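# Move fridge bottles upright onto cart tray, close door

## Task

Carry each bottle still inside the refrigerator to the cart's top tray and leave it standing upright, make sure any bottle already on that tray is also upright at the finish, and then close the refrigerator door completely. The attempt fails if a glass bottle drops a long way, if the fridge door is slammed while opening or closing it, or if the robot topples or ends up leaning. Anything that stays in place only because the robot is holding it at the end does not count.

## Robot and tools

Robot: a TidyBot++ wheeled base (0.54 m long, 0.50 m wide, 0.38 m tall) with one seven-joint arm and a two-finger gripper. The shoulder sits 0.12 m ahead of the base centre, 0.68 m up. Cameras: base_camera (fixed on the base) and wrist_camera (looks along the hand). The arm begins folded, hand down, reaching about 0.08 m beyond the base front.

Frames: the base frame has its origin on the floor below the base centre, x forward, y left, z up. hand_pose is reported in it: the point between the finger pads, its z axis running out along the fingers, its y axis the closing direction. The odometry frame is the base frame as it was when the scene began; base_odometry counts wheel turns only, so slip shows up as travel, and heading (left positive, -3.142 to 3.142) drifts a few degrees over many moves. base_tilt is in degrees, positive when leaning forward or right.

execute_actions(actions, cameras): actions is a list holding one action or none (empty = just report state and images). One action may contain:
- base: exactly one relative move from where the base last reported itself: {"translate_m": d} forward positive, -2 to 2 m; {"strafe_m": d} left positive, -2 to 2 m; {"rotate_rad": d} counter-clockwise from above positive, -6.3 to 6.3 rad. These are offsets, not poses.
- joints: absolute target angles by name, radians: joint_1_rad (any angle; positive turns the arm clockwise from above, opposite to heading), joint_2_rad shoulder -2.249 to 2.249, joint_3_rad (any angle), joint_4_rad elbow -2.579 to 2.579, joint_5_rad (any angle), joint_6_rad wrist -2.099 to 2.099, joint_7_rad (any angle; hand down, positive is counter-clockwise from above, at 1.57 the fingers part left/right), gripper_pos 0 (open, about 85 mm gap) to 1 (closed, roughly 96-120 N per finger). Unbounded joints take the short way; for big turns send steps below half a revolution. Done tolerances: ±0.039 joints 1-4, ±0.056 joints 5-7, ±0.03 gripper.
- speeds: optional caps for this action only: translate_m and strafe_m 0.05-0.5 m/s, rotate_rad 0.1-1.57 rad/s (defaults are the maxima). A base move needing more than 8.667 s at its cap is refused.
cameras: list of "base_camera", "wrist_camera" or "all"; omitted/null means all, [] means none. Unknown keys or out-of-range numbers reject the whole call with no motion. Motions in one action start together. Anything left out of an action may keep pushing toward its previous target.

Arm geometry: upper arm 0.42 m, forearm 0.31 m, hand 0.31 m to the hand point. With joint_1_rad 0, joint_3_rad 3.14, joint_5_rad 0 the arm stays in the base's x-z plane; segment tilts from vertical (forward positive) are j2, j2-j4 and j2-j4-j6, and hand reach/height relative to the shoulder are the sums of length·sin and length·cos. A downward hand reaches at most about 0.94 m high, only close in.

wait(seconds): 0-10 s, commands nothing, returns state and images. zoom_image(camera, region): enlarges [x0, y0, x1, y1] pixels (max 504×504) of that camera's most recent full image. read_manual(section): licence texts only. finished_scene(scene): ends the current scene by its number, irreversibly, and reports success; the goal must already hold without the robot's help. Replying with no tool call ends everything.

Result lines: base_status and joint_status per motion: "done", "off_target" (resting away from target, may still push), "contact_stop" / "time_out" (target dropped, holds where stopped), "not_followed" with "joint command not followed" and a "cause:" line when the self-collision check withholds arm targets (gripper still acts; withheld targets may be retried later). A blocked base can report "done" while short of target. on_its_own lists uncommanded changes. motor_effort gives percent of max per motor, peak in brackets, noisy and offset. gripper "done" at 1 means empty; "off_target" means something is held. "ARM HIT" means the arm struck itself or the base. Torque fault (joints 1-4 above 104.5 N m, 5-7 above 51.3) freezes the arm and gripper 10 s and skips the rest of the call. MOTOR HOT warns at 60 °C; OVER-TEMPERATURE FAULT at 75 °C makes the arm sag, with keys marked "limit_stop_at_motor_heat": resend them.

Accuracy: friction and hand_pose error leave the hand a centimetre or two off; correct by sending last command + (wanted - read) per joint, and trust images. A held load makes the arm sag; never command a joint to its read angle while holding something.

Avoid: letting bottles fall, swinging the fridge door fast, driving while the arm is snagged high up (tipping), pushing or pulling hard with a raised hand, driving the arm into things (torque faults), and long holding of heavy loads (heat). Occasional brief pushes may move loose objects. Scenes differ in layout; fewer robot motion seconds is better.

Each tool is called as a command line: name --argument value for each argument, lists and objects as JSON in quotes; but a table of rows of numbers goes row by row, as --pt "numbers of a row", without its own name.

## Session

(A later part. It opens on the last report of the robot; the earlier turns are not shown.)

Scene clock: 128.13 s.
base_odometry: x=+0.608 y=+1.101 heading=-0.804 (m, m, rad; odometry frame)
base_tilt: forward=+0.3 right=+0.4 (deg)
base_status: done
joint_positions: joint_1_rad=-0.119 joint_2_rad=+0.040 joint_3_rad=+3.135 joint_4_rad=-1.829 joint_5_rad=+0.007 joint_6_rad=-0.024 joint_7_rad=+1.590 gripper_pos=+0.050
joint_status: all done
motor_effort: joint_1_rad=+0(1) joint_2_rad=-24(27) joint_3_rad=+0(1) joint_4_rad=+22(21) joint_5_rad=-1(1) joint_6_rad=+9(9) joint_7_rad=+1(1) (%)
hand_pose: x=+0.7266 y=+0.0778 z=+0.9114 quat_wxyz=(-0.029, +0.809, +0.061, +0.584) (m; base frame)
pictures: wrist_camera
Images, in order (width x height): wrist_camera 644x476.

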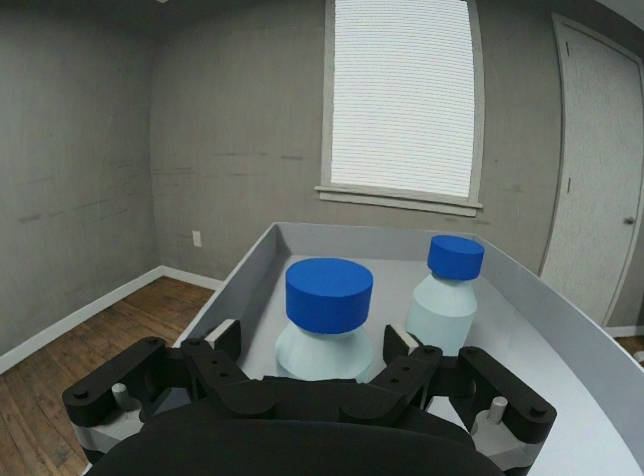

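execute_actions --actions '[{"joints":{"joint_2_rad":-0.4,"joint_4_rad":-1.9,"joint_6_rad":-0.5,"gripper_pos":0}}]' --cameras '["wrist_camera"]'

execute_actions --actions '[{"base":{"rotate_rad":3.0},"joints":{"joint_1_rad":-0.14}}]' --cameras '[]'

execute_actions --actions '[{"base":{"strafe_m":0.4},"joints":{"joint_2_rad":1.62,"joint_4_rad":-1.3,"joint_6_rad":1.05}}]'

Scene clock: 143.50 s.
base_odometry: x=+0.608 y=+1.101 heading=-0.804 (m, m, rad; odometry frame)
base_tilt: forward=+0.3 right=+0.3 (deg)
base_status: not commanded
joint_positions: joint_1_rad=-0.119 joint_2_rad=-0.395 joint_3_rad=+3.135 joint_4_rad=-1.880 joint_5_rad=+0.007 joint_6_rad=-0.454 joint_7_rad=+1.590 gripper_pos=+0.000
joint_status: all done
motor_effort: joint_1_rad=+0(0) joint_2_rad=-8(25) joint_3_rad=+0(0) joint_4_rad=+23(23) joint_5_rad=-1(1) joint_6_rad=+9(9) joint_7_rad=+1(1) (%)
hand_pose: x=+0.5571 y=+0.0561 z=+0.9846 quat_wxyz=(-0.026, +0.823, +0.062, +0.565) (m; base frame)
pictures: wrist_camera
Images, in order (width x height): wrist_camera 644x476.

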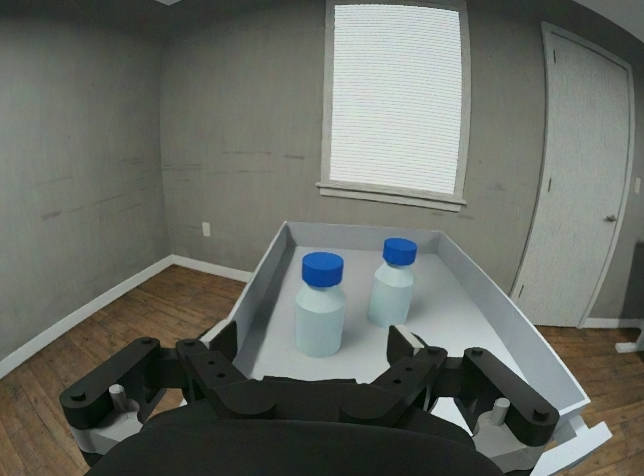

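Scene clock: 146.73 s.
base_odometry: x=+0.608 y=+1.101 heading=+2.195 (m, m, rad; odometry frame)
base_tilt: forward=+0.3 right=+0.3 (deg)
base_status: done
joint_positions: joint_1_rad=-0.134 joint_2_rad=-0.395 joint_3_rad=+3.138 joint_4_rad=-1.881 joint_5_rad=+0.007 joint_6_rad=-0.454 joint_7_rad=+1.590 gripper_pos=+0.000
joint_status: all done
motor_effort: joint_1_rad=-1(1) joint_2_rad=-8(10) joint_3_rad=+0(3) joint_4_rad=+23(23) joint_5_rad=+0(1) joint_6_rad=+9(9) joint_7_rad=+0(1) (%)
hand_pose: x=+0.5564 y=+0.0612 z=+0.9842 quat_wxyz=(-0.030, +0.822, +0.067, +0.564) (m; base frame)
pictures: none
No camera images: the call's "cameras" was empty. Leave "cameras" out to get every camera's image.

Scene clock: 150.10 s.
base_odometry: x=+0.284 y=+0.867 heading=+2.196 (m, m, rad; odometry frame)
base_tilt: forward=+0.3 right=+0.3 (deg)
base_status: done
joint_positions: joint_1_rad=-0.140 joint_2_rad=+1.612 joint_3_rad=+3.137 joint_4_rad=-1.319 joint_5_rad=+0.007 joint_6_rad=+1.002 joint_7_rad=+1.590 gripper_pos=+0.000
joint_status: all done
motor_effort: joint_1_rad=+0(2) joint_2_rad=-47(52) joint_3_rad=-1(3) joint_4_rad=+9(22) joint_5_rad=-1(2) joint_6_rad=+9(9) joint_7_rad=+1(1) (%)
hand_pose: x=+0.8883 y=+0.1134 z=+0.2478 quat_wxyz=(-0.037, +0.819, +0.067, +0.568) (m; base frame)
pictures: base_camera, wrist_camera
Images, in order (width x height): base_camera 644x364, wrist_camera 644x476.

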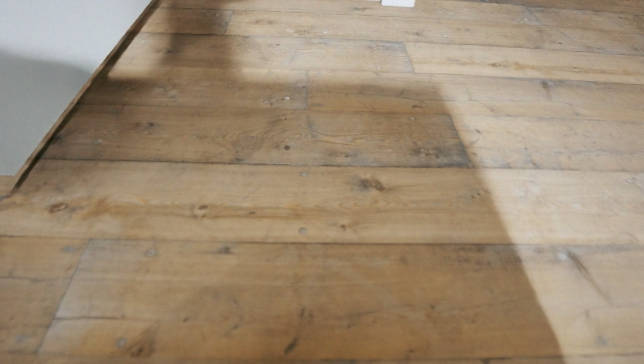

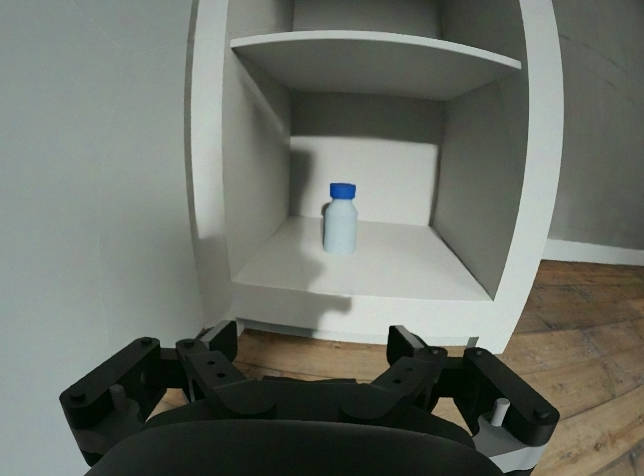

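execute_actions --actions '[{"base":{"translate_m":0.25},"speeds":{"translate_m":0.2},"joints":{"joint_2_rad":1.68,"joint_6_rad":1.1}}]'

Scene clock: 158.43 s.
base_odometry: x=+0.137 y=+1.069 heading=+2.197 (m, m, rad; odometry frame)
base_tilt: forward=+0.3 right=+0.3 (deg)
base_status: done
joint_positions: joint_1_rad=-0.140 joint_2_rad=+1.676 joint_3_rad=+3.137 joint_4_rad=-1.313 joint_5_rad=+0.007 joint_6_rad=+1.053 joint_7_rad=+1.590 gripper_pos=+0.000
joint_status: all done
motor_effort: joint_1_rad=-1(3) joint_2_rad=-46(49) joint_3_rad=-1(2) joint_4_rad=+8(10) joint_5_rad=-1(1) joint_6_rad=+9(9) joint_7_rad=+1(1) (%)
hand_pose: x=+0.8679 y=+0.1104 z=+0.2158 quat_wxyz=(-0.037, +0.821, +0.067, +0.566) (m; base frame)
pictures: base_camera, wrist_camera
Images, in order (width x height): base_camera 644x364, wrist_camera 644x476.

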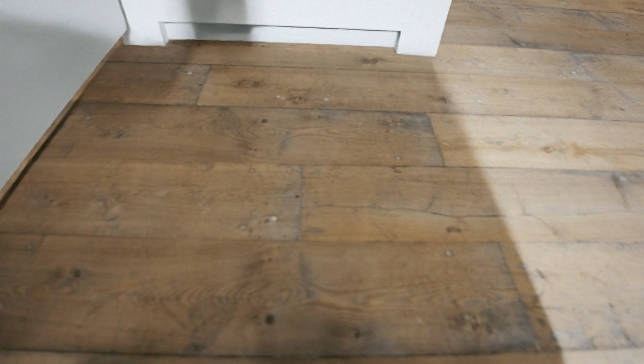

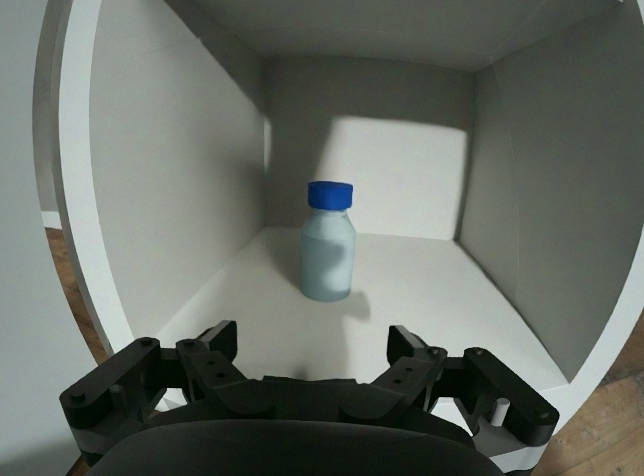

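execute_actions --actions '[{"base":{"translate_m":0.1},"speeds":{"translate_m":0.15},"joints":{"joint_2_rad":1.72,"joint_6_rad":1.14}}]' --cameras '["wrist_camera"]'

Scene clock: 163.97 s.
base_odometry: x=+0.078 y=+1.150 heading=+2.198 (m, m, rad; odometry frame)
base_tilt: forward=+0.4 right=+0.3 (deg)
base_status: done
joint_positions: joint_1_rad=-0.141 joint_2_rad=+1.711 joint_3_rad=+3.137 joint_4_rad=-1.311 joint_5_rad=+0.007 joint_6_rad=+1.093 joint_7_rad=+1.590 gripper_pos=+0.000
joint_status: all done
motor_effort: joint_1_rad=+0(4) joint_2_rad=-46(48) joint_3_rad=-1(2) joint_4_rad=+7(9) joint_5_rad=-1(2) joint_6_rad=+9(10) joint_7_rad=+0(1) (%)
hand_pose: x=+0.8566 y=+0.1094 z=+0.2017 quat_wxyz=(-0.038, +0.819, +0.067, +0.569) (m; base frame)
pictures: wrist_camera
Images, in order (width x height): wrist_camera 644x476.

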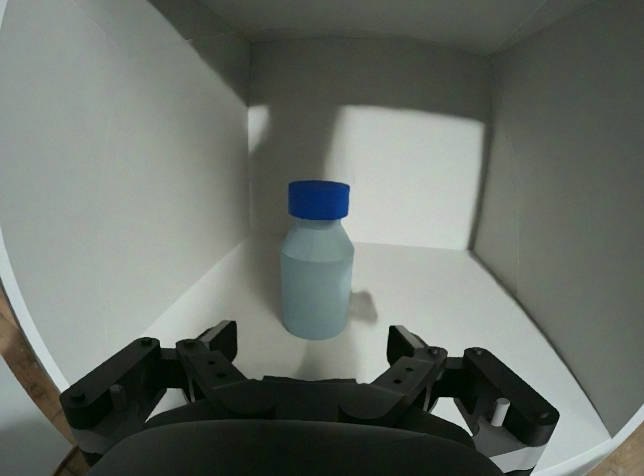

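execute_actions --actions '[{"base":{"translate_m":0.095},"speeds":{"translate_m":0.1},"joints":{"joint_2_rad":1.745,"joint_6_rad":1.17,"joint_1_rad":-0.165}}]' --cameras '["wrist_camera"]'

Scene clock: 174.00 s.
base_odometry: x=+0.022 y=+1.227 heading=+2.199 (m, m, rad; odometry frame)
base_tilt: forward=+0.3 right=+0.4 (deg)
base_status: done
joint_positions: joint_1_rad=-0.161 joint_2_rad=+1.733 joint_3_rad=+3.137 joint_4_rad=-1.310 joint_5_rad=+0.007 joint_6_rad=+1.123 joint_7_rad=+1.590 gripper_pos=+0.000
joint_status: all done
motor_effort: joint_1_rad=+0(2) joint_2_rad=-45(47) joint_3_rad=-1(3) joint_4_rad=+7(8) joint_5_rad=-1(1) joint_6_rad=+9(9) joint_7_rad=+1(1) (%)
hand_pose: x=+0.8474 y=+0.1233 z=+0.1946 quat_wxyz=(-0.044, +0.816, +0.075, +0.572) (m; base frame)
pictures: wrist_camera
Images, in order (width x height): wrist_camera 644x476.

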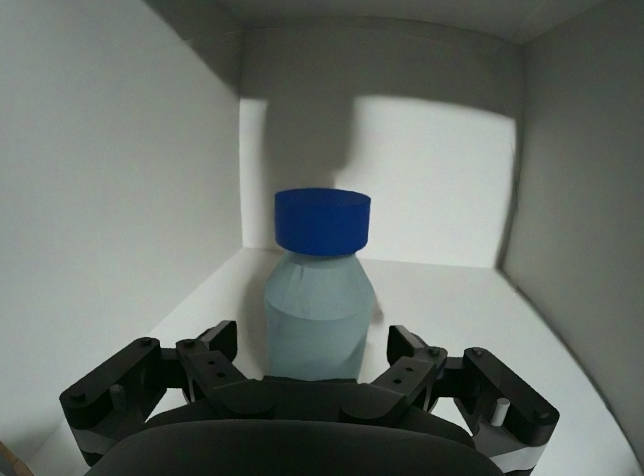

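execute_actions --actions '[{"base":{"translate_m":0.035},"speeds":{"translate_m":0.08},"joints":{"joint_2_rad":1.765}}]' --cameras '["wrist_camera"]'

execute_actions --actions '[{"joints":{"gripper_pos":1}}]' --cameras '["wrist_camera"]'

Scene clock: 182.70 s.
base_odometry: x=+0.001 y=+1.255 heading=+2.199 (m, m, rad; odometry frame)
base_tilt: forward=+0.3 right=+0.3 (deg)
base_status: done
joint_positions: joint_1_rad=-0.162 joint_2_rad=+1.752 joint_3_rad=+3.137 joint_4_rad=-1.309 joint_5_rad=+0.007 joint_6_rad=+1.124 joint_7_rad=+1.590 gripper_pos=+0.000
joint_status: all done
motor_effort: joint_1_rad=-1(4) joint_2_rad=-45(47) joint_3_rad=-1(2) joint_4_rad=+6(8) joint_5_rad=+0(2) joint_6_rad=+8(9) joint_7_rad=+1(1) (%)
hand_pose: x=+0.8385 y=+0.1228 z=+0.1811 quat_wxyz=(-0.044, +0.821, +0.076, +0.565) (m; base frame)
pictures: wrist_camera
Images, in order (width x height): wrist_camera 644x476.

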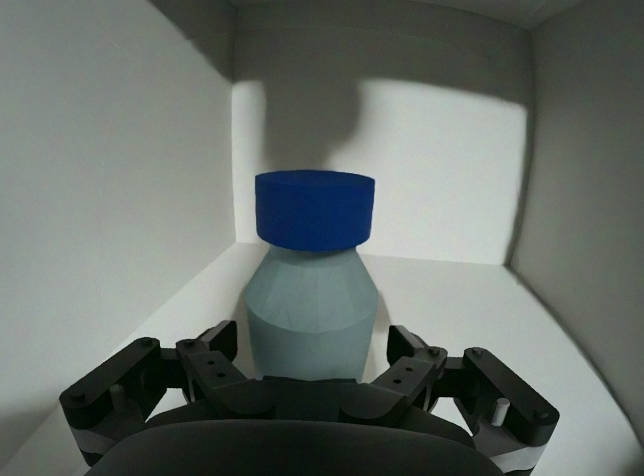

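Scene clock: 183.80 s.
base_odometry: x=+0.001 y=+1.255 heading=+2.199 (m, m, rad; odometry frame)
base_tilt: forward=+0.3 right=+0.2 (deg)
base_status: not commanded
joint_positions: joint_1_rad=-0.163 joint_2_rad=+1.752 joint_3_rad=+3.137 joint_4_rad=-1.309 joint_5_rad=+0.007 joint_6_rad=+1.127 joint_7_rad=+1.590 gripper_pos=+0.271
joint_status: gripper_pos off_target (ended at +0.271, target +1.000)
motor_effort: joint_1_rad=-1(1) joint_2_rad=-44(46) joint_3_rad=-1(1) joint_4_rad=+6(8) joint_5_rad=+0(2) joint_6_rad=+8(9) joint_7_rad=+0(1) (%)
hand_pose: x=+0.8386 y=+0.1230 z=+0.1818 quat_wxyz=(-0.044, +0.820, +0.076, +0.566) (m; base frame)
pictures: wrist_camera
Images, in order (width x height): wrist_camera 644x476.

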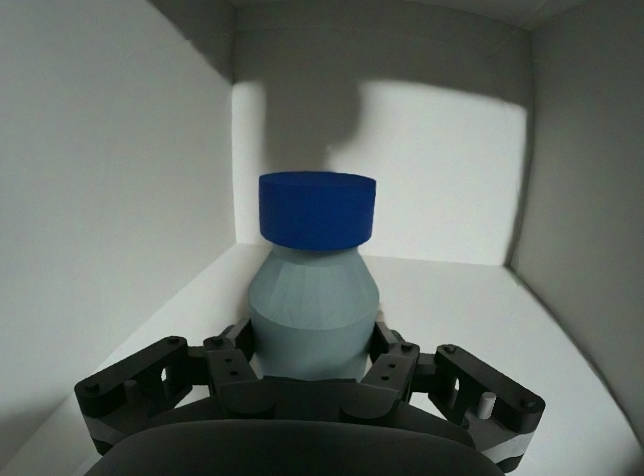

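execute_actions --actions '[{"joints":{"joint_2_rad":1.66,"joint_6_rad":1.1}}]' --cameras '[]'

execute_actions --actions '[{"base":{"translate_m":-0.5},"speeds":{"translate_m":0.3}}]' --cameras '["wrist_camera"]'

execute_actions --actions '[{"base":{"strafe_m":-0.36},"speeds":{"strafe_m":0.3},"joints":{"joint_2_rad":-0.4,"joint_4_rad":-1.6,"joint_6_rad":-0.65,"joint_1_rad":0}}]' --cameras '[]'

execute_actions --actions '[{"base":{"rotate_rad":-3.0},"speeds":{"rotate_rad":0.9},"joints":{"joint_1_rad":0.19}}]' --cameras '[]'

execute_actions --actions '[{"joints":{"joint_2_rad":0.03,"joint_4_rad":-1.45,"joint_6_rad":-0.42}}]'

Scene clock: 199.57 s.
base_odometry: x=+0.001 y=+1.255 heading=+2.199 (m, m, rad; odometry frame)
base_tilt: forward=+0.4 right=+0.3 (deg)
base_status: not commanded
joint_positions: joint_1_rad=-0.163 joint_2_rad=+1.700 joint_3_rad=+3.137 joint_4_rad=-1.310 joint_5_rad=+0.007 joint_6_rad=+1.121 joint_7_rad=+1.590 gripper_pos=+0.271
joint_status: joint_2_rad off_target (ended at +1.700, target +1.660); the others done
motor_effort: joint_1_rad=+0(0) joint_2_rad=-52(52) joint_3_rad=-1(1) joint_4_rad=+10(11) joint_5_rad=-1(1) joint_6_rad=+13(14) joint_7_rad=+1(1) (%)
hand_pose: x=+0.8625 y=+0.1269 z=+0.2186 quat_wxyz=(-0.045, +0.807, +0.075, +0.584) (m; base frame)
pictures: none
No camera images: the call's "cameras" was empty. Leave "cameras" out to get every camera's image.

Scene clock: 202.33 s.
base_odometry: x=+0.295 y=+0.850 heading=+2.199 (m, m, rad; odometry frame)
base_tilt: forward=+0.3 right=+0.3 (deg)
base_status: done
joint_positions: joint_1_rad=-0.163 joint_2_rad=+1.695 joint_3_rad=+3.137 joint_4_rad=-1.311 joint_5_rad=+0.007 joint_6_rad=+1.120 joint_7_rad=+1.590 gripper_pos=+0.271
joint_status: not commanded
motor_effort: joint_1_rad=+0(4) joint_2_rad=-51(53) joint_3_rad=-1(3) joint_4_rad=+10(12) joint_5_rad=-1(0) joint_6_rad=+13(13) joint_7_rad=+1(0) (%)
hand_pose: x=+0.8639 y=+0.1274 z=+0.2214 quat_wxyz=(-0.045, +0.806, +0.075, +0.585) (m; base frame)
pictures: wrist_camera
Images, in order (width x height): wrist_camera 644x476.

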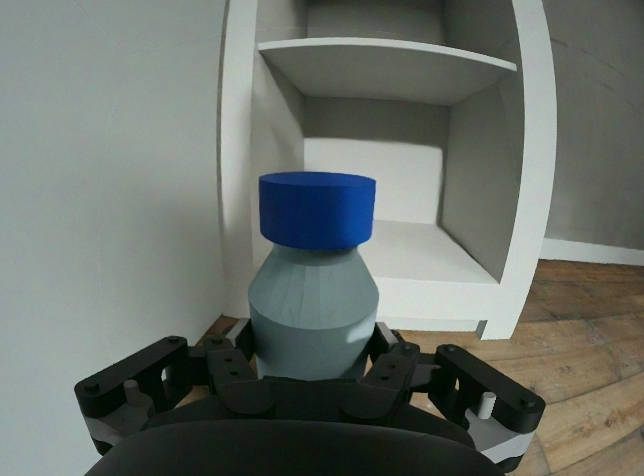

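Scene clock: 205.50 s.
base_odometry: x=+0.587 y=+1.062 heading=+2.199 (m, m, rad; odometry frame)
base_tilt: forward=+0.3 right=+0.3 (deg)
base_status: done
joint_positions: joint_1_rad=-0.013 joint_2_rad=-0.376 joint_3_rad=+3.140 joint_4_rad=-1.604 joint_5_rad=+0.007 joint_6_rad=-0.630 joint_7_rad=+1.590 gripper_pos=+0.271
joint_status: all done
motor_effort: joint_1_rad=+0(4) joint_2_rad=-11(60) joint_3_rad=+0(3) joint_4_rad=+27(27) joint_5_rad=+0(1) joint_6_rad=+13(13) joint_7_rad=+0(0) (%)
hand_pose: x=+0.5590 y=+0.0065 z=+1.0904 quat_wxyz=(+0.005, +0.801, +0.015, +0.598) (m; base frame)
pictures: none
No camera images: the call's "cameras" was empty. Leave "cameras" out to get every camera's image.

Scene clock: 209.77 s.
base_odometry: x=+0.586 y=+1.062 heading=-0.799 (m, m, rad; odometry frame)
base_tilt: forward=+0.3 right=+0.3 (deg)
base_status: done
joint_positions: joint_1_rad=+0.186 joint_2_rad=-0.376 joint_3_rad=+3.141 joint_4_rad=-1.605 joint_5_rad=+0.007 joint_6_rad=-0.631 joint_7_rad=+1.590 gripper_pos=+0.271
joint_status: all done
motor_effort: joint_1_rad=-1(2) joint_2_rad=-11(14) joint_3_rad=+0(3) joint_4_rad=+26(27) joint_5_rad=+0(1) joint_6_rad=+13(13) joint_7_rad=+1(0) (%)
hand_pose: x=+0.5514 y=-0.0814 z=+1.0898 quat_wxyz=(+0.065, +0.799, -0.066, +0.594) (m; base frame)
pictures: none
No camera images: the call's "cameras" was empty. Leave "cameras" out to get every camera's image.

Scene clock: 211.63 s.
base_odometry: x=+0.586 y=+1.062 heading=-0.799 (m, m, rad; odometry frame)
base_tilt: forward=+0.3 right=+0.4 (deg)
base_status: not commanded
joint_positions: joint_1_rad=+0.186 joint_2_rad=+0.060 joint_3_rad=+3.141 joint_4_rad=-1.493 joint_5_rad=+0.007 joint_6_rad=-0.492 joint_7_rad=+1.590 gripper_pos=+0.271
joint_status: joint_4_rad off_target (ended at -1.493, target -1.450); joint_6_rad off_target (ended at -0.492, target -0.420); the others done
motor_effort: joint_1_rad=+0(1) joint_2_rad=-29(33) joint_3_rad=+0(0) joint_4_rad=+27(28) joint_5_rad=-1(1) joint_6_rad=+13(13) joint_7_rad=+1(1) (%)
hand_pose: x=+0.7248 y=-0.1138 z=+0.9652 quat_wxyz=(+0.057, +0.851, -0.069, +0.518) (m; base frame)
pictures: base_camera, wrist_camera
Images, in order (width x height): base_camera 644x364, wrist_camera 644x476.

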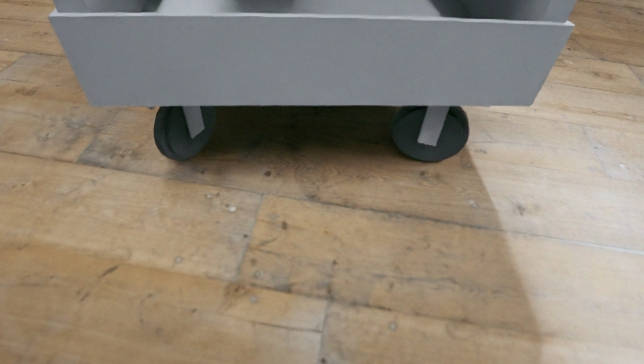

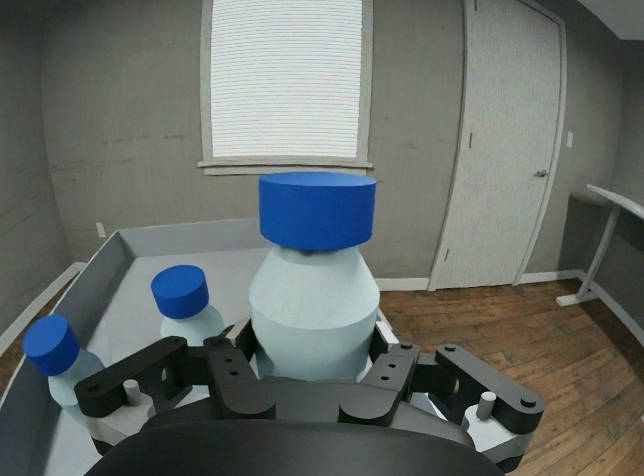

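execute_actions --actions '[{"base":{"translate_m":0.04},"speeds":{"translate_m":0.1},"joints":{"joint_1_rad":0.22,"joint_4_rad":-1.76,"joint_6_rad":-0.03}}]'

Scene clock: 218.80 s.
base_odometry: x=+0.614 y=+1.033 heading=-0.801 (m, m, rad; odometry frame)
base_tilt: forward=+0.3 right=+0.3 (deg)
base_status: done
joint_positions: joint_1_rad=+0.208 joint_2_rad=+0.057 joint_3_rad=+3.141 joint_4_rad=-1.772 joint_5_rad=+0.007 joint_6_rad=-0.103 joint_7_rad=+1.590 gripper_pos=+0.271
joint_status: joint_6_rad off_target (ended at -0.103, target -0.030); the others done
motor_effort: joint_1_rad=+0(2) joint_2_rad=-29(32) joint_3_rad=+0(2) joint_4_rad=+26(28) joint_5_rad=-1(1) joint_6_rad=+12(14) joint_7_rad=+1(1) (%)
hand_pose: x=+0.7250 y=-0.1266 z=+0.9120 quat_wxyz=(+0.067, +0.819, -0.075, +0.565) (m; base frame)
pictures: base_camera, wrist_camera
Images, in order (width x height): base_camera 644x364, wrist_camera 644x476.

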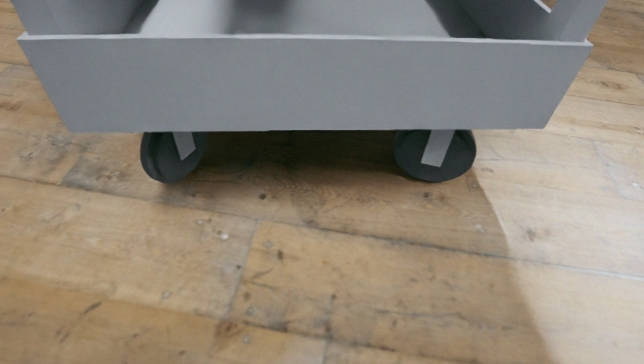

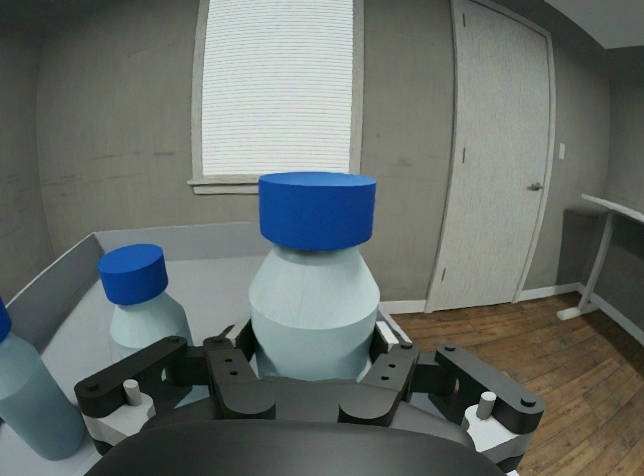

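execute_actions --actions '[{"joints":{"joint_1_rad":0.165,"joint_4_rad":-1.83,"joint_6_rad":0.02}}]' --cameras '["wrist_camera"]'

execute_actions --actions '[{"joints":{"joint_4_rad":-1.89,"joint_6_rad":0.07}}]' --cameras '["wrist_camera"]'

Scene clock: 224.57 s.
base_odometry: x=+0.614 y=+1.033 heading=-0.801 (m, m, rad; odometry frame)
base_tilt: forward=+0.3 right=+0.3 (deg)
base_status: not commanded
joint_positions: joint_1_rad=+0.169 joint_2_rad=+0.057 joint_3_rad=+3.140 joint_4_rad=-1.843 joint_5_rad=+0.007 joint_6_rad=-0.054 joint_7_rad=+1.590 gripper_pos=+0.271
joint_status: joint_6_rad off_target (ended at -0.054, target +0.020); the others done
motor_effort: joint_1_rad=+0(1) joint_2_rad=-28(30) joint_3_rad=+0(1) joint_4_rad=+26(27) joint_5_rad=-1(0) joint_6_rad=+12(13) joint_7_rad=+1(1) (%)
hand_pose: x=+0.7207 y=-0.1006 z=+0.8839 quat_wxyz=(+0.054, +0.827, -0.059, +0.557) (m; base frame)
pictures: wrist_camera
Images, in order (width x height): wrist_camera 644x476.

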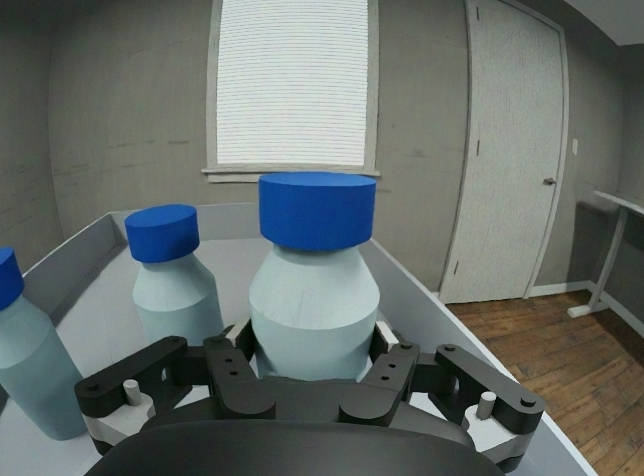

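Scene clock: 225.37 s.
base_odometry: x=+0.614 y=+1.033 heading=-0.801 (m, m, rad; odometry frame)
base_tilt: forward=+0.4 right=+0.3 (deg)
base_status: not commanded
joint_positions: joint_1_rad=+0.169 joint_2_rad=+0.057 joint_3_rad=+3.140 joint_4_rad=-1.902 joint_5_rad=+0.007 joint_6_rad=-0.004 joint_7_rad=+1.590 gripper_pos=+0.271
joint_status: joint_6_rad off_target (ended at -0.004, target +0.070); the others done
motor_effort: joint_1_rad=+0(1) joint_2_rad=-28(29) joint_3_rad=+0(0) joint_4_rad=+26(27) joint_5_rad=-1(1) joint_6_rad=+12(13) joint_7_rad=+1(1) (%)
hand_pose: x=+0.7134 y=-0.0992 z=+0.8642 quat_wxyz=(+0.054, +0.829, -0.059, +0.553) (m; base frame)
pictures: wrist_camera
Images, in order (width x height): wrist_camera 644x476.

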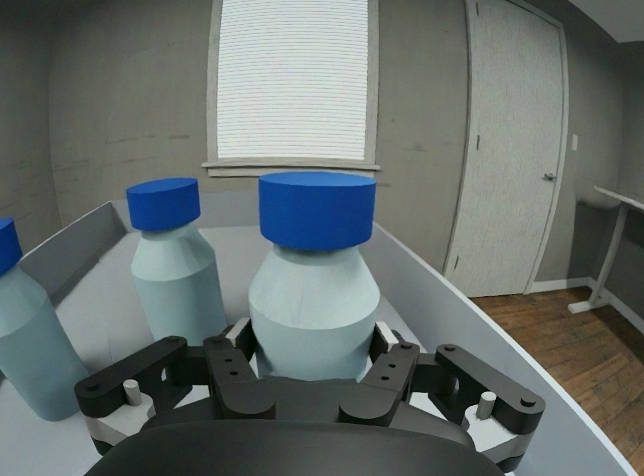

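No contact yet (grip is lower on this one); one more step.

execute_actions --actions '[{"joints":{"joint_4_rad":-1.93,"joint_6_rad":0.11}}]' --cameras '[]'

execute_actions --actions '[{"joints":{"gripper_pos":0.14}}]' --cameras '["wrist_camera"]'

execute_actions --actions '[{"base":{"translate_m":-0.07},"speeds":{"translate_m":0.1},"joints":{"joint_4_rad":-1.84,"joint_6_rad":-0.05,"gripper_pos":0.08}}]' --cameras '["wrist_camera"]'

Scene clock: 230.27 s.
base_odometry: x=+0.614 y=+1.033 heading=-0.801 (m, m, rad; odometry frame)
base_tilt: forward=+0.3 right=+0.3 (deg)
base_status: not commanded
joint_positions: joint_1_rad=+0.169 joint_2_rad=+0.057 joint_3_rad=+3.140 joint_4_rad=-1.940 joint_5_rad=+0.007 joint_6_rad=+0.037 joint_7_rad=+1.590 gripper_pos=+0.271
joint_status: joint_6_rad off_target (ended at +0.037, target +0.110); the others done
motor_effort: joint_1_rad=-1(0) joint_2_rad=-28(29) joint_3_rad=+0(0) joint_4_rad=+25(26) joint_5_rad=+0(0) joint_6_rad=+12(12) joint_7_rad=+1(0) (%)
hand_pose: x=+0.7091 y=-0.0984 z=+0.8542 quat_wxyz=(+0.054, +0.828, -0.058, +0.555) (m; base frame)
pictures: none
No camera images: the call's "cameras" was empty. Leave "cameras" out to get every camera's image.

Scene clock: 231.50 s.
base_odometry: x=+0.614 y=+1.033 heading=-0.801 (m, m, rad; odometry frame)
base_tilt: forward=+0.3 right=+0.3 (deg)
base_status: not commanded
joint_positions: joint_1_rad=+0.169 joint_2_rad=+0.041 joint_3_rad=+3.140 joint_4_rad=-1.935 joint_5_rad=+0.007 joint_6_rad=+0.065 joint_7_rad=+1.590 gripper_pos=+0.140
joint_status: all done
motor_effort: joint_1_rad=+0(0) joint_2_rad=-23(28) joint_3_rad=+0(0) joint_4_rad=+21(25) joint_5_rad=+0(1) joint_6_rad=+9(12) joint_7_rad=+1(1) (%)
hand_pose: x=+0.7104 y=-0.0986 z=+0.8741 quat_wxyz=(+0.056, +0.815, -0.057, +0.574) (m; base frame)
pictures: wrist_camera
Images, in order (width x height): wrist_camera 644x476.

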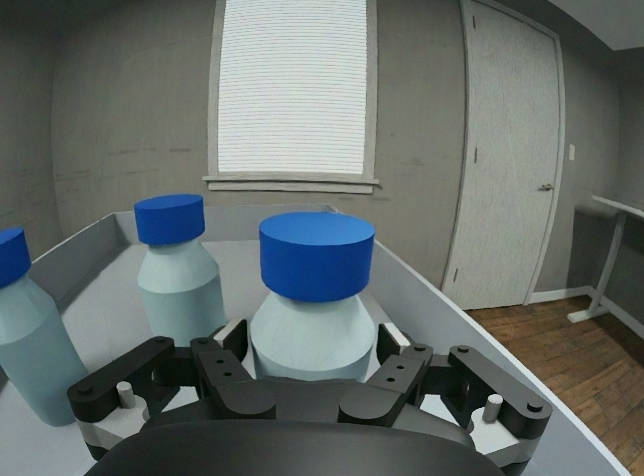

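Scene clock: 232.77 s.
base_odometry: x=+0.565 y=+1.084 heading=-0.802 (m, m, rad; odometry frame)
base_tilt: forward=+0.3 right=+0.4 (deg)
base_status: done
joint_positions: joint_1_rad=+0.169 joint_2_rad=+0.036 joint_3_rad=+3.140 joint_4_rad=-1.850 joint_5_rad=+0.007 joint_6_rad=-0.004 joint_7_rad=+1.590 gripper_pos=+0.080
joint_status: all done
motor_effort: joint_1_rad=+0(2) joint_2_rad=-23(26) joint_3_rad=+0(2) joint_4_rad=+22(22) joint_5_rad=+0(0) joint_6_rad=+9(10) joint_7_rad=+1(1) (%)
hand_pose: x=+0.7204 y=-0.1003 z=+0.9071 quat_wxyz=(+0.057, +0.809, -0.057, +0.583) (m; base frame)
pictures: wrist_camera
Images, in order (width x height): wrist_camera 644x476.

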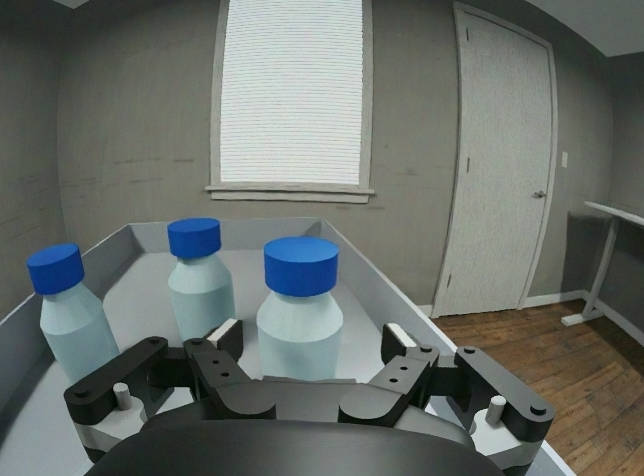

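execute_actions --actions '[{"joints":{"joint_2_rad":-0.4,"joint_4_rad":-1.9,"joint_6_rad":-0.5,"gripper_pos":0}}]' --cameras '["wrist_camera"]'

execute_actions --actions '[{"base":{"rotate_rad":3.0},"joints":{"joint_1_rad":-0.9}}]' --cameras '[]'

execute_actions --actions '[{"base":{"strafe_m":1.2},"joints":{"joint_2_rad":-0.34,"joint_4_rad":-2.5,"joint_6_rad":0.3,"gripper_pos":1}}]' --cameras '[]'

execute_actions --actions '[{"base":{"translate_m":0.2},"joints":{"joint_1_rad":0}}]'

Scene clock: 240.30 s.
base_odometry: x=+0.565 y=+1.084 heading=-0.802 (m, m, rad; odometry frame)
base_tilt: forward=+0.2 right=+0.4 (deg)
base_status: not commanded
joint_positions: joint_1_rad=+0.169 joint_2_rad=-0.395 joint_3_rad=+3.140 joint_4_rad=-1.880 joint_5_rad=+0.007 joint_6_rad=-0.454 joint_7_rad=+1.590 gripper_pos=+0.000
joint_status: all done
motor_effort: joint_1_rad=+0(0) joint_2_rad=-8(25) joint_3_rad=+0(0) joint_4_rad=+22(23) joint_5_rad=-1(0) joint_6_rad=+8(9) joint_7_rad=+1(1) (%)
hand_pose: x=+0.5546 y=-0.0732 z=+0.9846 quat_wxyz=(+0.056, +0.823, -0.059, +0.563) (m; base frame)
pictures: wrist_camera
Images, in order (width x height): wrist_camera 644x476.

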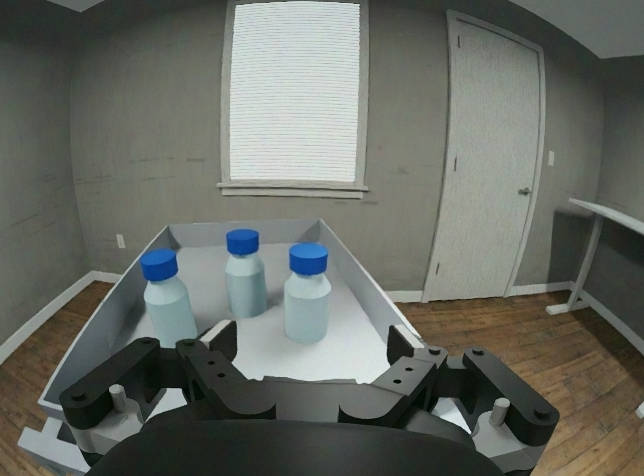

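Scene clock: 243.53 s.
base_odometry: x=+0.566 y=+1.084 heading=+2.197 (m, m, rad; odometry frame)
base_tilt: forward=+0.3 right=+0.3 (deg)
base_status: done
joint_positions: joint_1_rad=-0.893 joint_2_rad=-0.395 joint_3_rad=+3.141 joint_4_rad=-1.881 joint_5_rad=+0.007 joint_6_rad=-0.454 joint_7_rad=+1.590 gripper_pos=+0.000
joint_status: all done
motor_effort: joint_1_rad=-1(2) joint_2_rad=-8(12) joint_3_rad=+0(2) joint_4_rad=+22(22) joint_5_rad=+0(2) joint_6_rad=+9(9) joint_7_rad=+1(1) (%)
hand_pose: x=+0.3955 y=+0.3444 z=+0.9841 quat_wxyz=(-0.236, +0.740, +0.365, +0.513) (m; base frame)
pictures: none
No camera images: the call's "cameras" was empty. Leave "cameras" out to get every camera's image.

Scene clock: 247.30 s.
base_odometry: x=-0.405 y=+0.378 heading=+2.199 (m, m, rad; odometry frame)
base_tilt: forward=+0.2 right=+0.4 (deg)
base_status: done
joint_positions: joint_1_rad=-0.893 joint_2_rad=-0.353 joint_3_rad=+3.141 joint_4_rad=-2.484 joint_5_rad=+0.007 joint_6_rad=+0.254 joint_7_rad=+1.590 gripper_pos=+0.999
joint_status: all done
motor_effort: joint_1_rad=-1(1) joint_2_rad=-7(9) joint_3_rad=+0(1) joint_4_rad=+20(22) joint_5_rad=-1(1) joint_6_rad=+10(9) joint_7_rad=+1(1) (%)
hand_pose: x=+0.3793 y=+0.3267 z=+0.8161 quat_wxyz=(-0.249, +0.722, +0.358, +0.536) (m; base frame)
pictures: none
No camera images: the call's "cameras" was empty. Leave "cameras" out to get every camera's image.

Scene clock: 249.47 s.
base_odometry: x=-0.523 y=+0.540 heading=+2.199 (m, m, rad; odometry frame)
base_tilt: forward=+0.3 right=+0.3 (deg)
base_status: done
joint_positions: joint_1_rad=-0.010 joint_2_rad=-0.348 joint_3_rad=+3.141 joint_4_rad=-2.485 joint_5_rad=+0.007 joint_6_rad=+0.255 joint_7_rad=+1.590 gripper_pos=+0.999
joint_status: all done
motor_effort: joint_1_rad=+0(0) joint_2_rad=-7(10) joint_3_rad=+0(2) joint_4_rad=+20(21) joint_5_rad=-1(1) joint_6_rad=+9(10) joint_7_rad=+1(1) (%)
hand_pose: x=+0.5371 y=+0.0062 z=+0.8135 quat_wxyz=(+0.004, +0.808, +0.015, +0.589) (m; base frame)
pictures: base_camera, wrist_camera
Images, in order (width x height): base_camera 644x364, wrist_camera 644x476.

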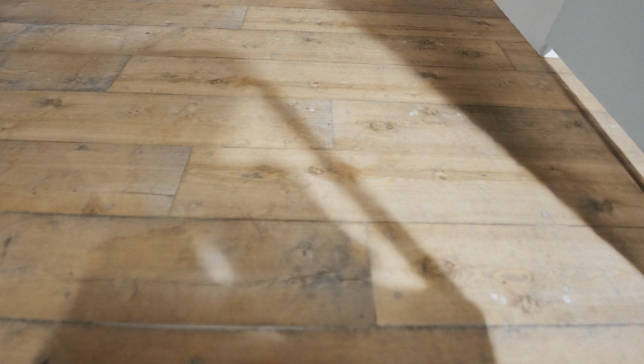

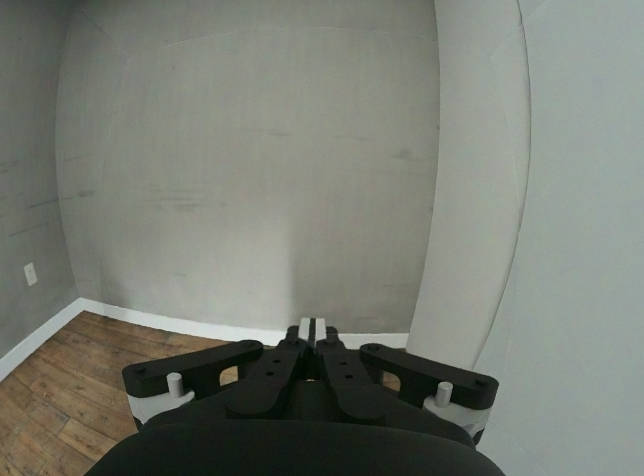

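execute_actions --actions '[{"base":{"strafe_m":-0.3},"speeds":{"strafe_m":0.25}}]' --cameras '[]'

execute_actions --actions '[{"base":{"strafe_m":-0.28},"speeds":{"strafe_m":0.07}}]'

Scene clock: 254.63 s.
base_odometry: x=-0.280 y=+0.716 heading=+2.200 (m, m, rad; odometry frame)
base_tilt: forward=+0.3 right=+0.4 (deg)
base_status: done
joint_positions: joint_1_rad=-0.009 joint_2_rad=-0.348 joint_3_rad=+3.141 joint_4_rad=-2.485 joint_5_rad=+0.007 joint_6_rad=+0.255 joint_7_rad=+1.590 gripper_pos=+0.999
joint_status: not commanded
motor_effort: joint_1_rad=+0(1) joint_2_rad=-7(8) joint_3_rad=+0(2) joint_4_rad=+20(20) joint_5_rad=+0(0) joint_6_rad=+9(9) joint_7_rad=+1(1) (%)
hand_pose: x=+0.5371 y=+0.0060 z=+0.8135 quat_wxyz=(+0.004, +0.808, +0.015, +0.589) (m; base frame)
pictures: none
No camera images: the call's "cameras" was empty. Leave "cameras" out to get every camera's image.

Scene clock: 259.17 s.
base_odometry: x=-0.054 y=+0.881 heading=+2.200 (m, m, rad; odometry frame)
base_tilt: forward=+0.3 right=+0.3 (deg)
base_status: done
joint_positions: joint_1_rad=-0.009 joint_2_rad=-0.348 joint_3_rad=+3.132 joint_4_rad=-2.485 joint_5_rad=+0.007 joint_6_rad=+0.255 joint_7_rad=+1.590 gripper_pos=+0.999
joint_status: not commanded
motor_effort: joint_1_rad=-1(5) joint_2_rad=-7(10) joint_3_rad=+0(5) joint_4_rad=+20(21) joint_5_rad=-1(1) joint_6_rad=+9(9) joint_7_rad=+0(2) (%)
hand_pose: x=+0.5369 y=+0.0099 z=+0.8134 quat_wxyz=(+0.003, +0.808, +0.019, +0.589) (m; base frame)
pictures: base_camera, wrist_camera
Images, in order (width x height): base_camera 644x364, wrist_camera 644x476.

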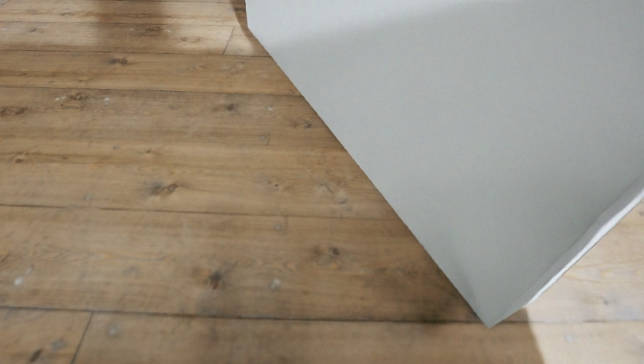

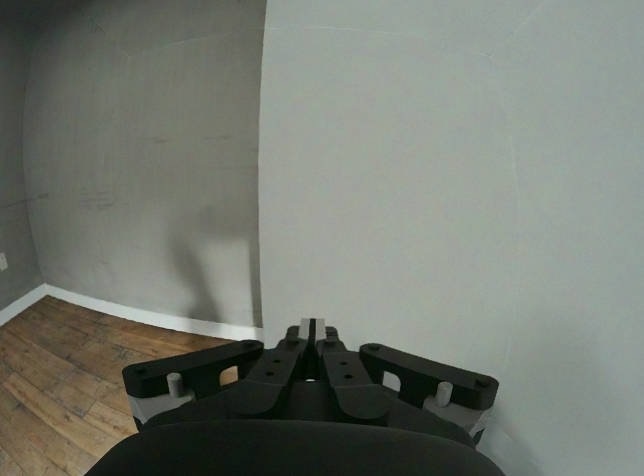

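execute_actions --actions '[{"base":{"strafe_m":-0.17},"speeds":{"strafe_m":0.05}}]'

wait --seconds 2

Scene clock: 266.47 s.
base_odometry: x=+0.083 y=+0.982 heading=+2.201 (m, m, rad; odometry frame)
base_tilt: forward=+0.3 right=+0.3 (deg)
base_status: done
joint_positions: joint_1_rad=-0.009 joint_2_rad=-0.348 joint_3_rad=+3.133 joint_4_rad=-2.485 joint_5_rad=+0.007 joint_6_rad=+0.255 joint_7_rad=+1.590 gripper_pos=+0.999
joint_status: not commanded
motor_effort: joint_1_rad=+0(1) joint_2_rad=-7(9) joint_3_rad=+0(2) joint_4_rad=+20(20) joint_5_rad=+0(1) joint_6_rad=+9(9) joint_7_rad=+1(1) (%)
hand_pose: x=+0.5369 y=+0.0098 z=+0.8134 quat_wxyz=(+0.003, +0.808, +0.019, +0.589) (m; base frame)
pictures: base_camera, wrist_camera
Images, in order (width x height): base_camera 644x364, wrist_camera 644x476.

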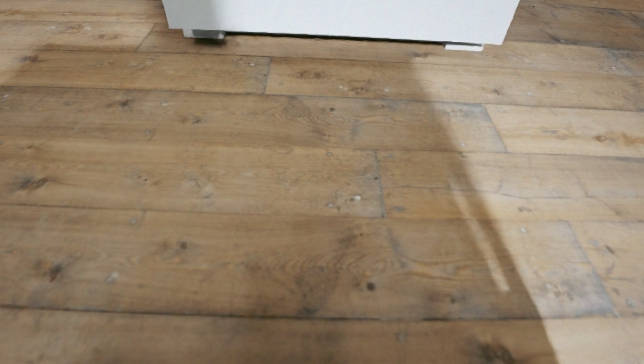

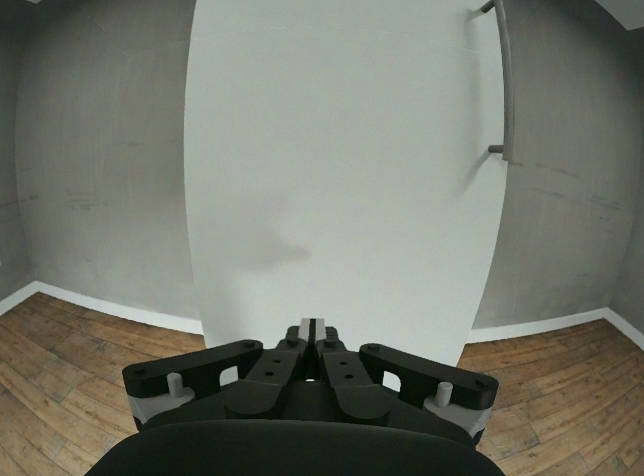

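Scene clock: 268.47 s.
base_odometry: x=+0.083 y=+0.982 heading=+2.201 (m, m, rad; odometry frame)
base_tilt: forward=+0.3 right=+0.3 (deg)
base_status: done
joint_positions: joint_1_rad=-0.009 joint_2_rad=-0.348 joint_3_rad=+3.133 joint_4_rad=-2.485 joint_5_rad=+0.007 joint_6_rad=+0.255 joint_7_rad=+1.590 gripper_pos=+0.999
joint_status: not commanded
motor_effort: joint_1_rad=+0(1) joint_2_rad=-8(9) joint_3_rad=+0(2) joint_4_rad=+20(20) joint_5_rad=-1(1) joint_6_rad=+10(9) joint_7_rad=+0(1) (%)
hand_pose: x=+0.5369 y=+0.0098 z=+0.8134 quat_wxyz=(+0.003, +0.808, +0.019, +0.589) (m; base frame)
wait: 2.00 s; at rest by 0.27 s
pictures: base_camera, wrist_camera
Images, in order (width x height): base_camera 644x364, wrist_camera 644x476.

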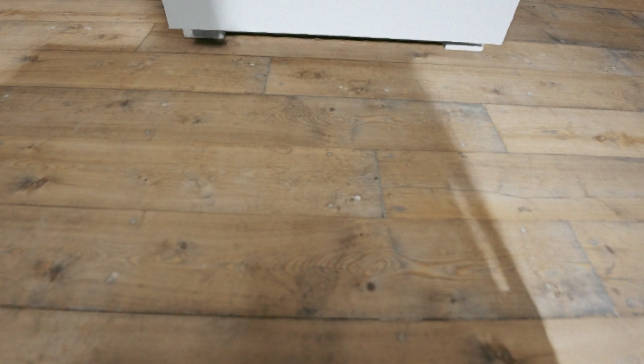

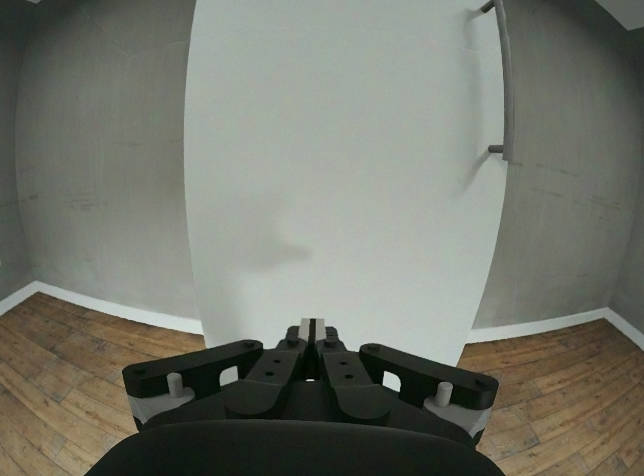

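finished_scene --scene 2

The scene is finished: the task was done.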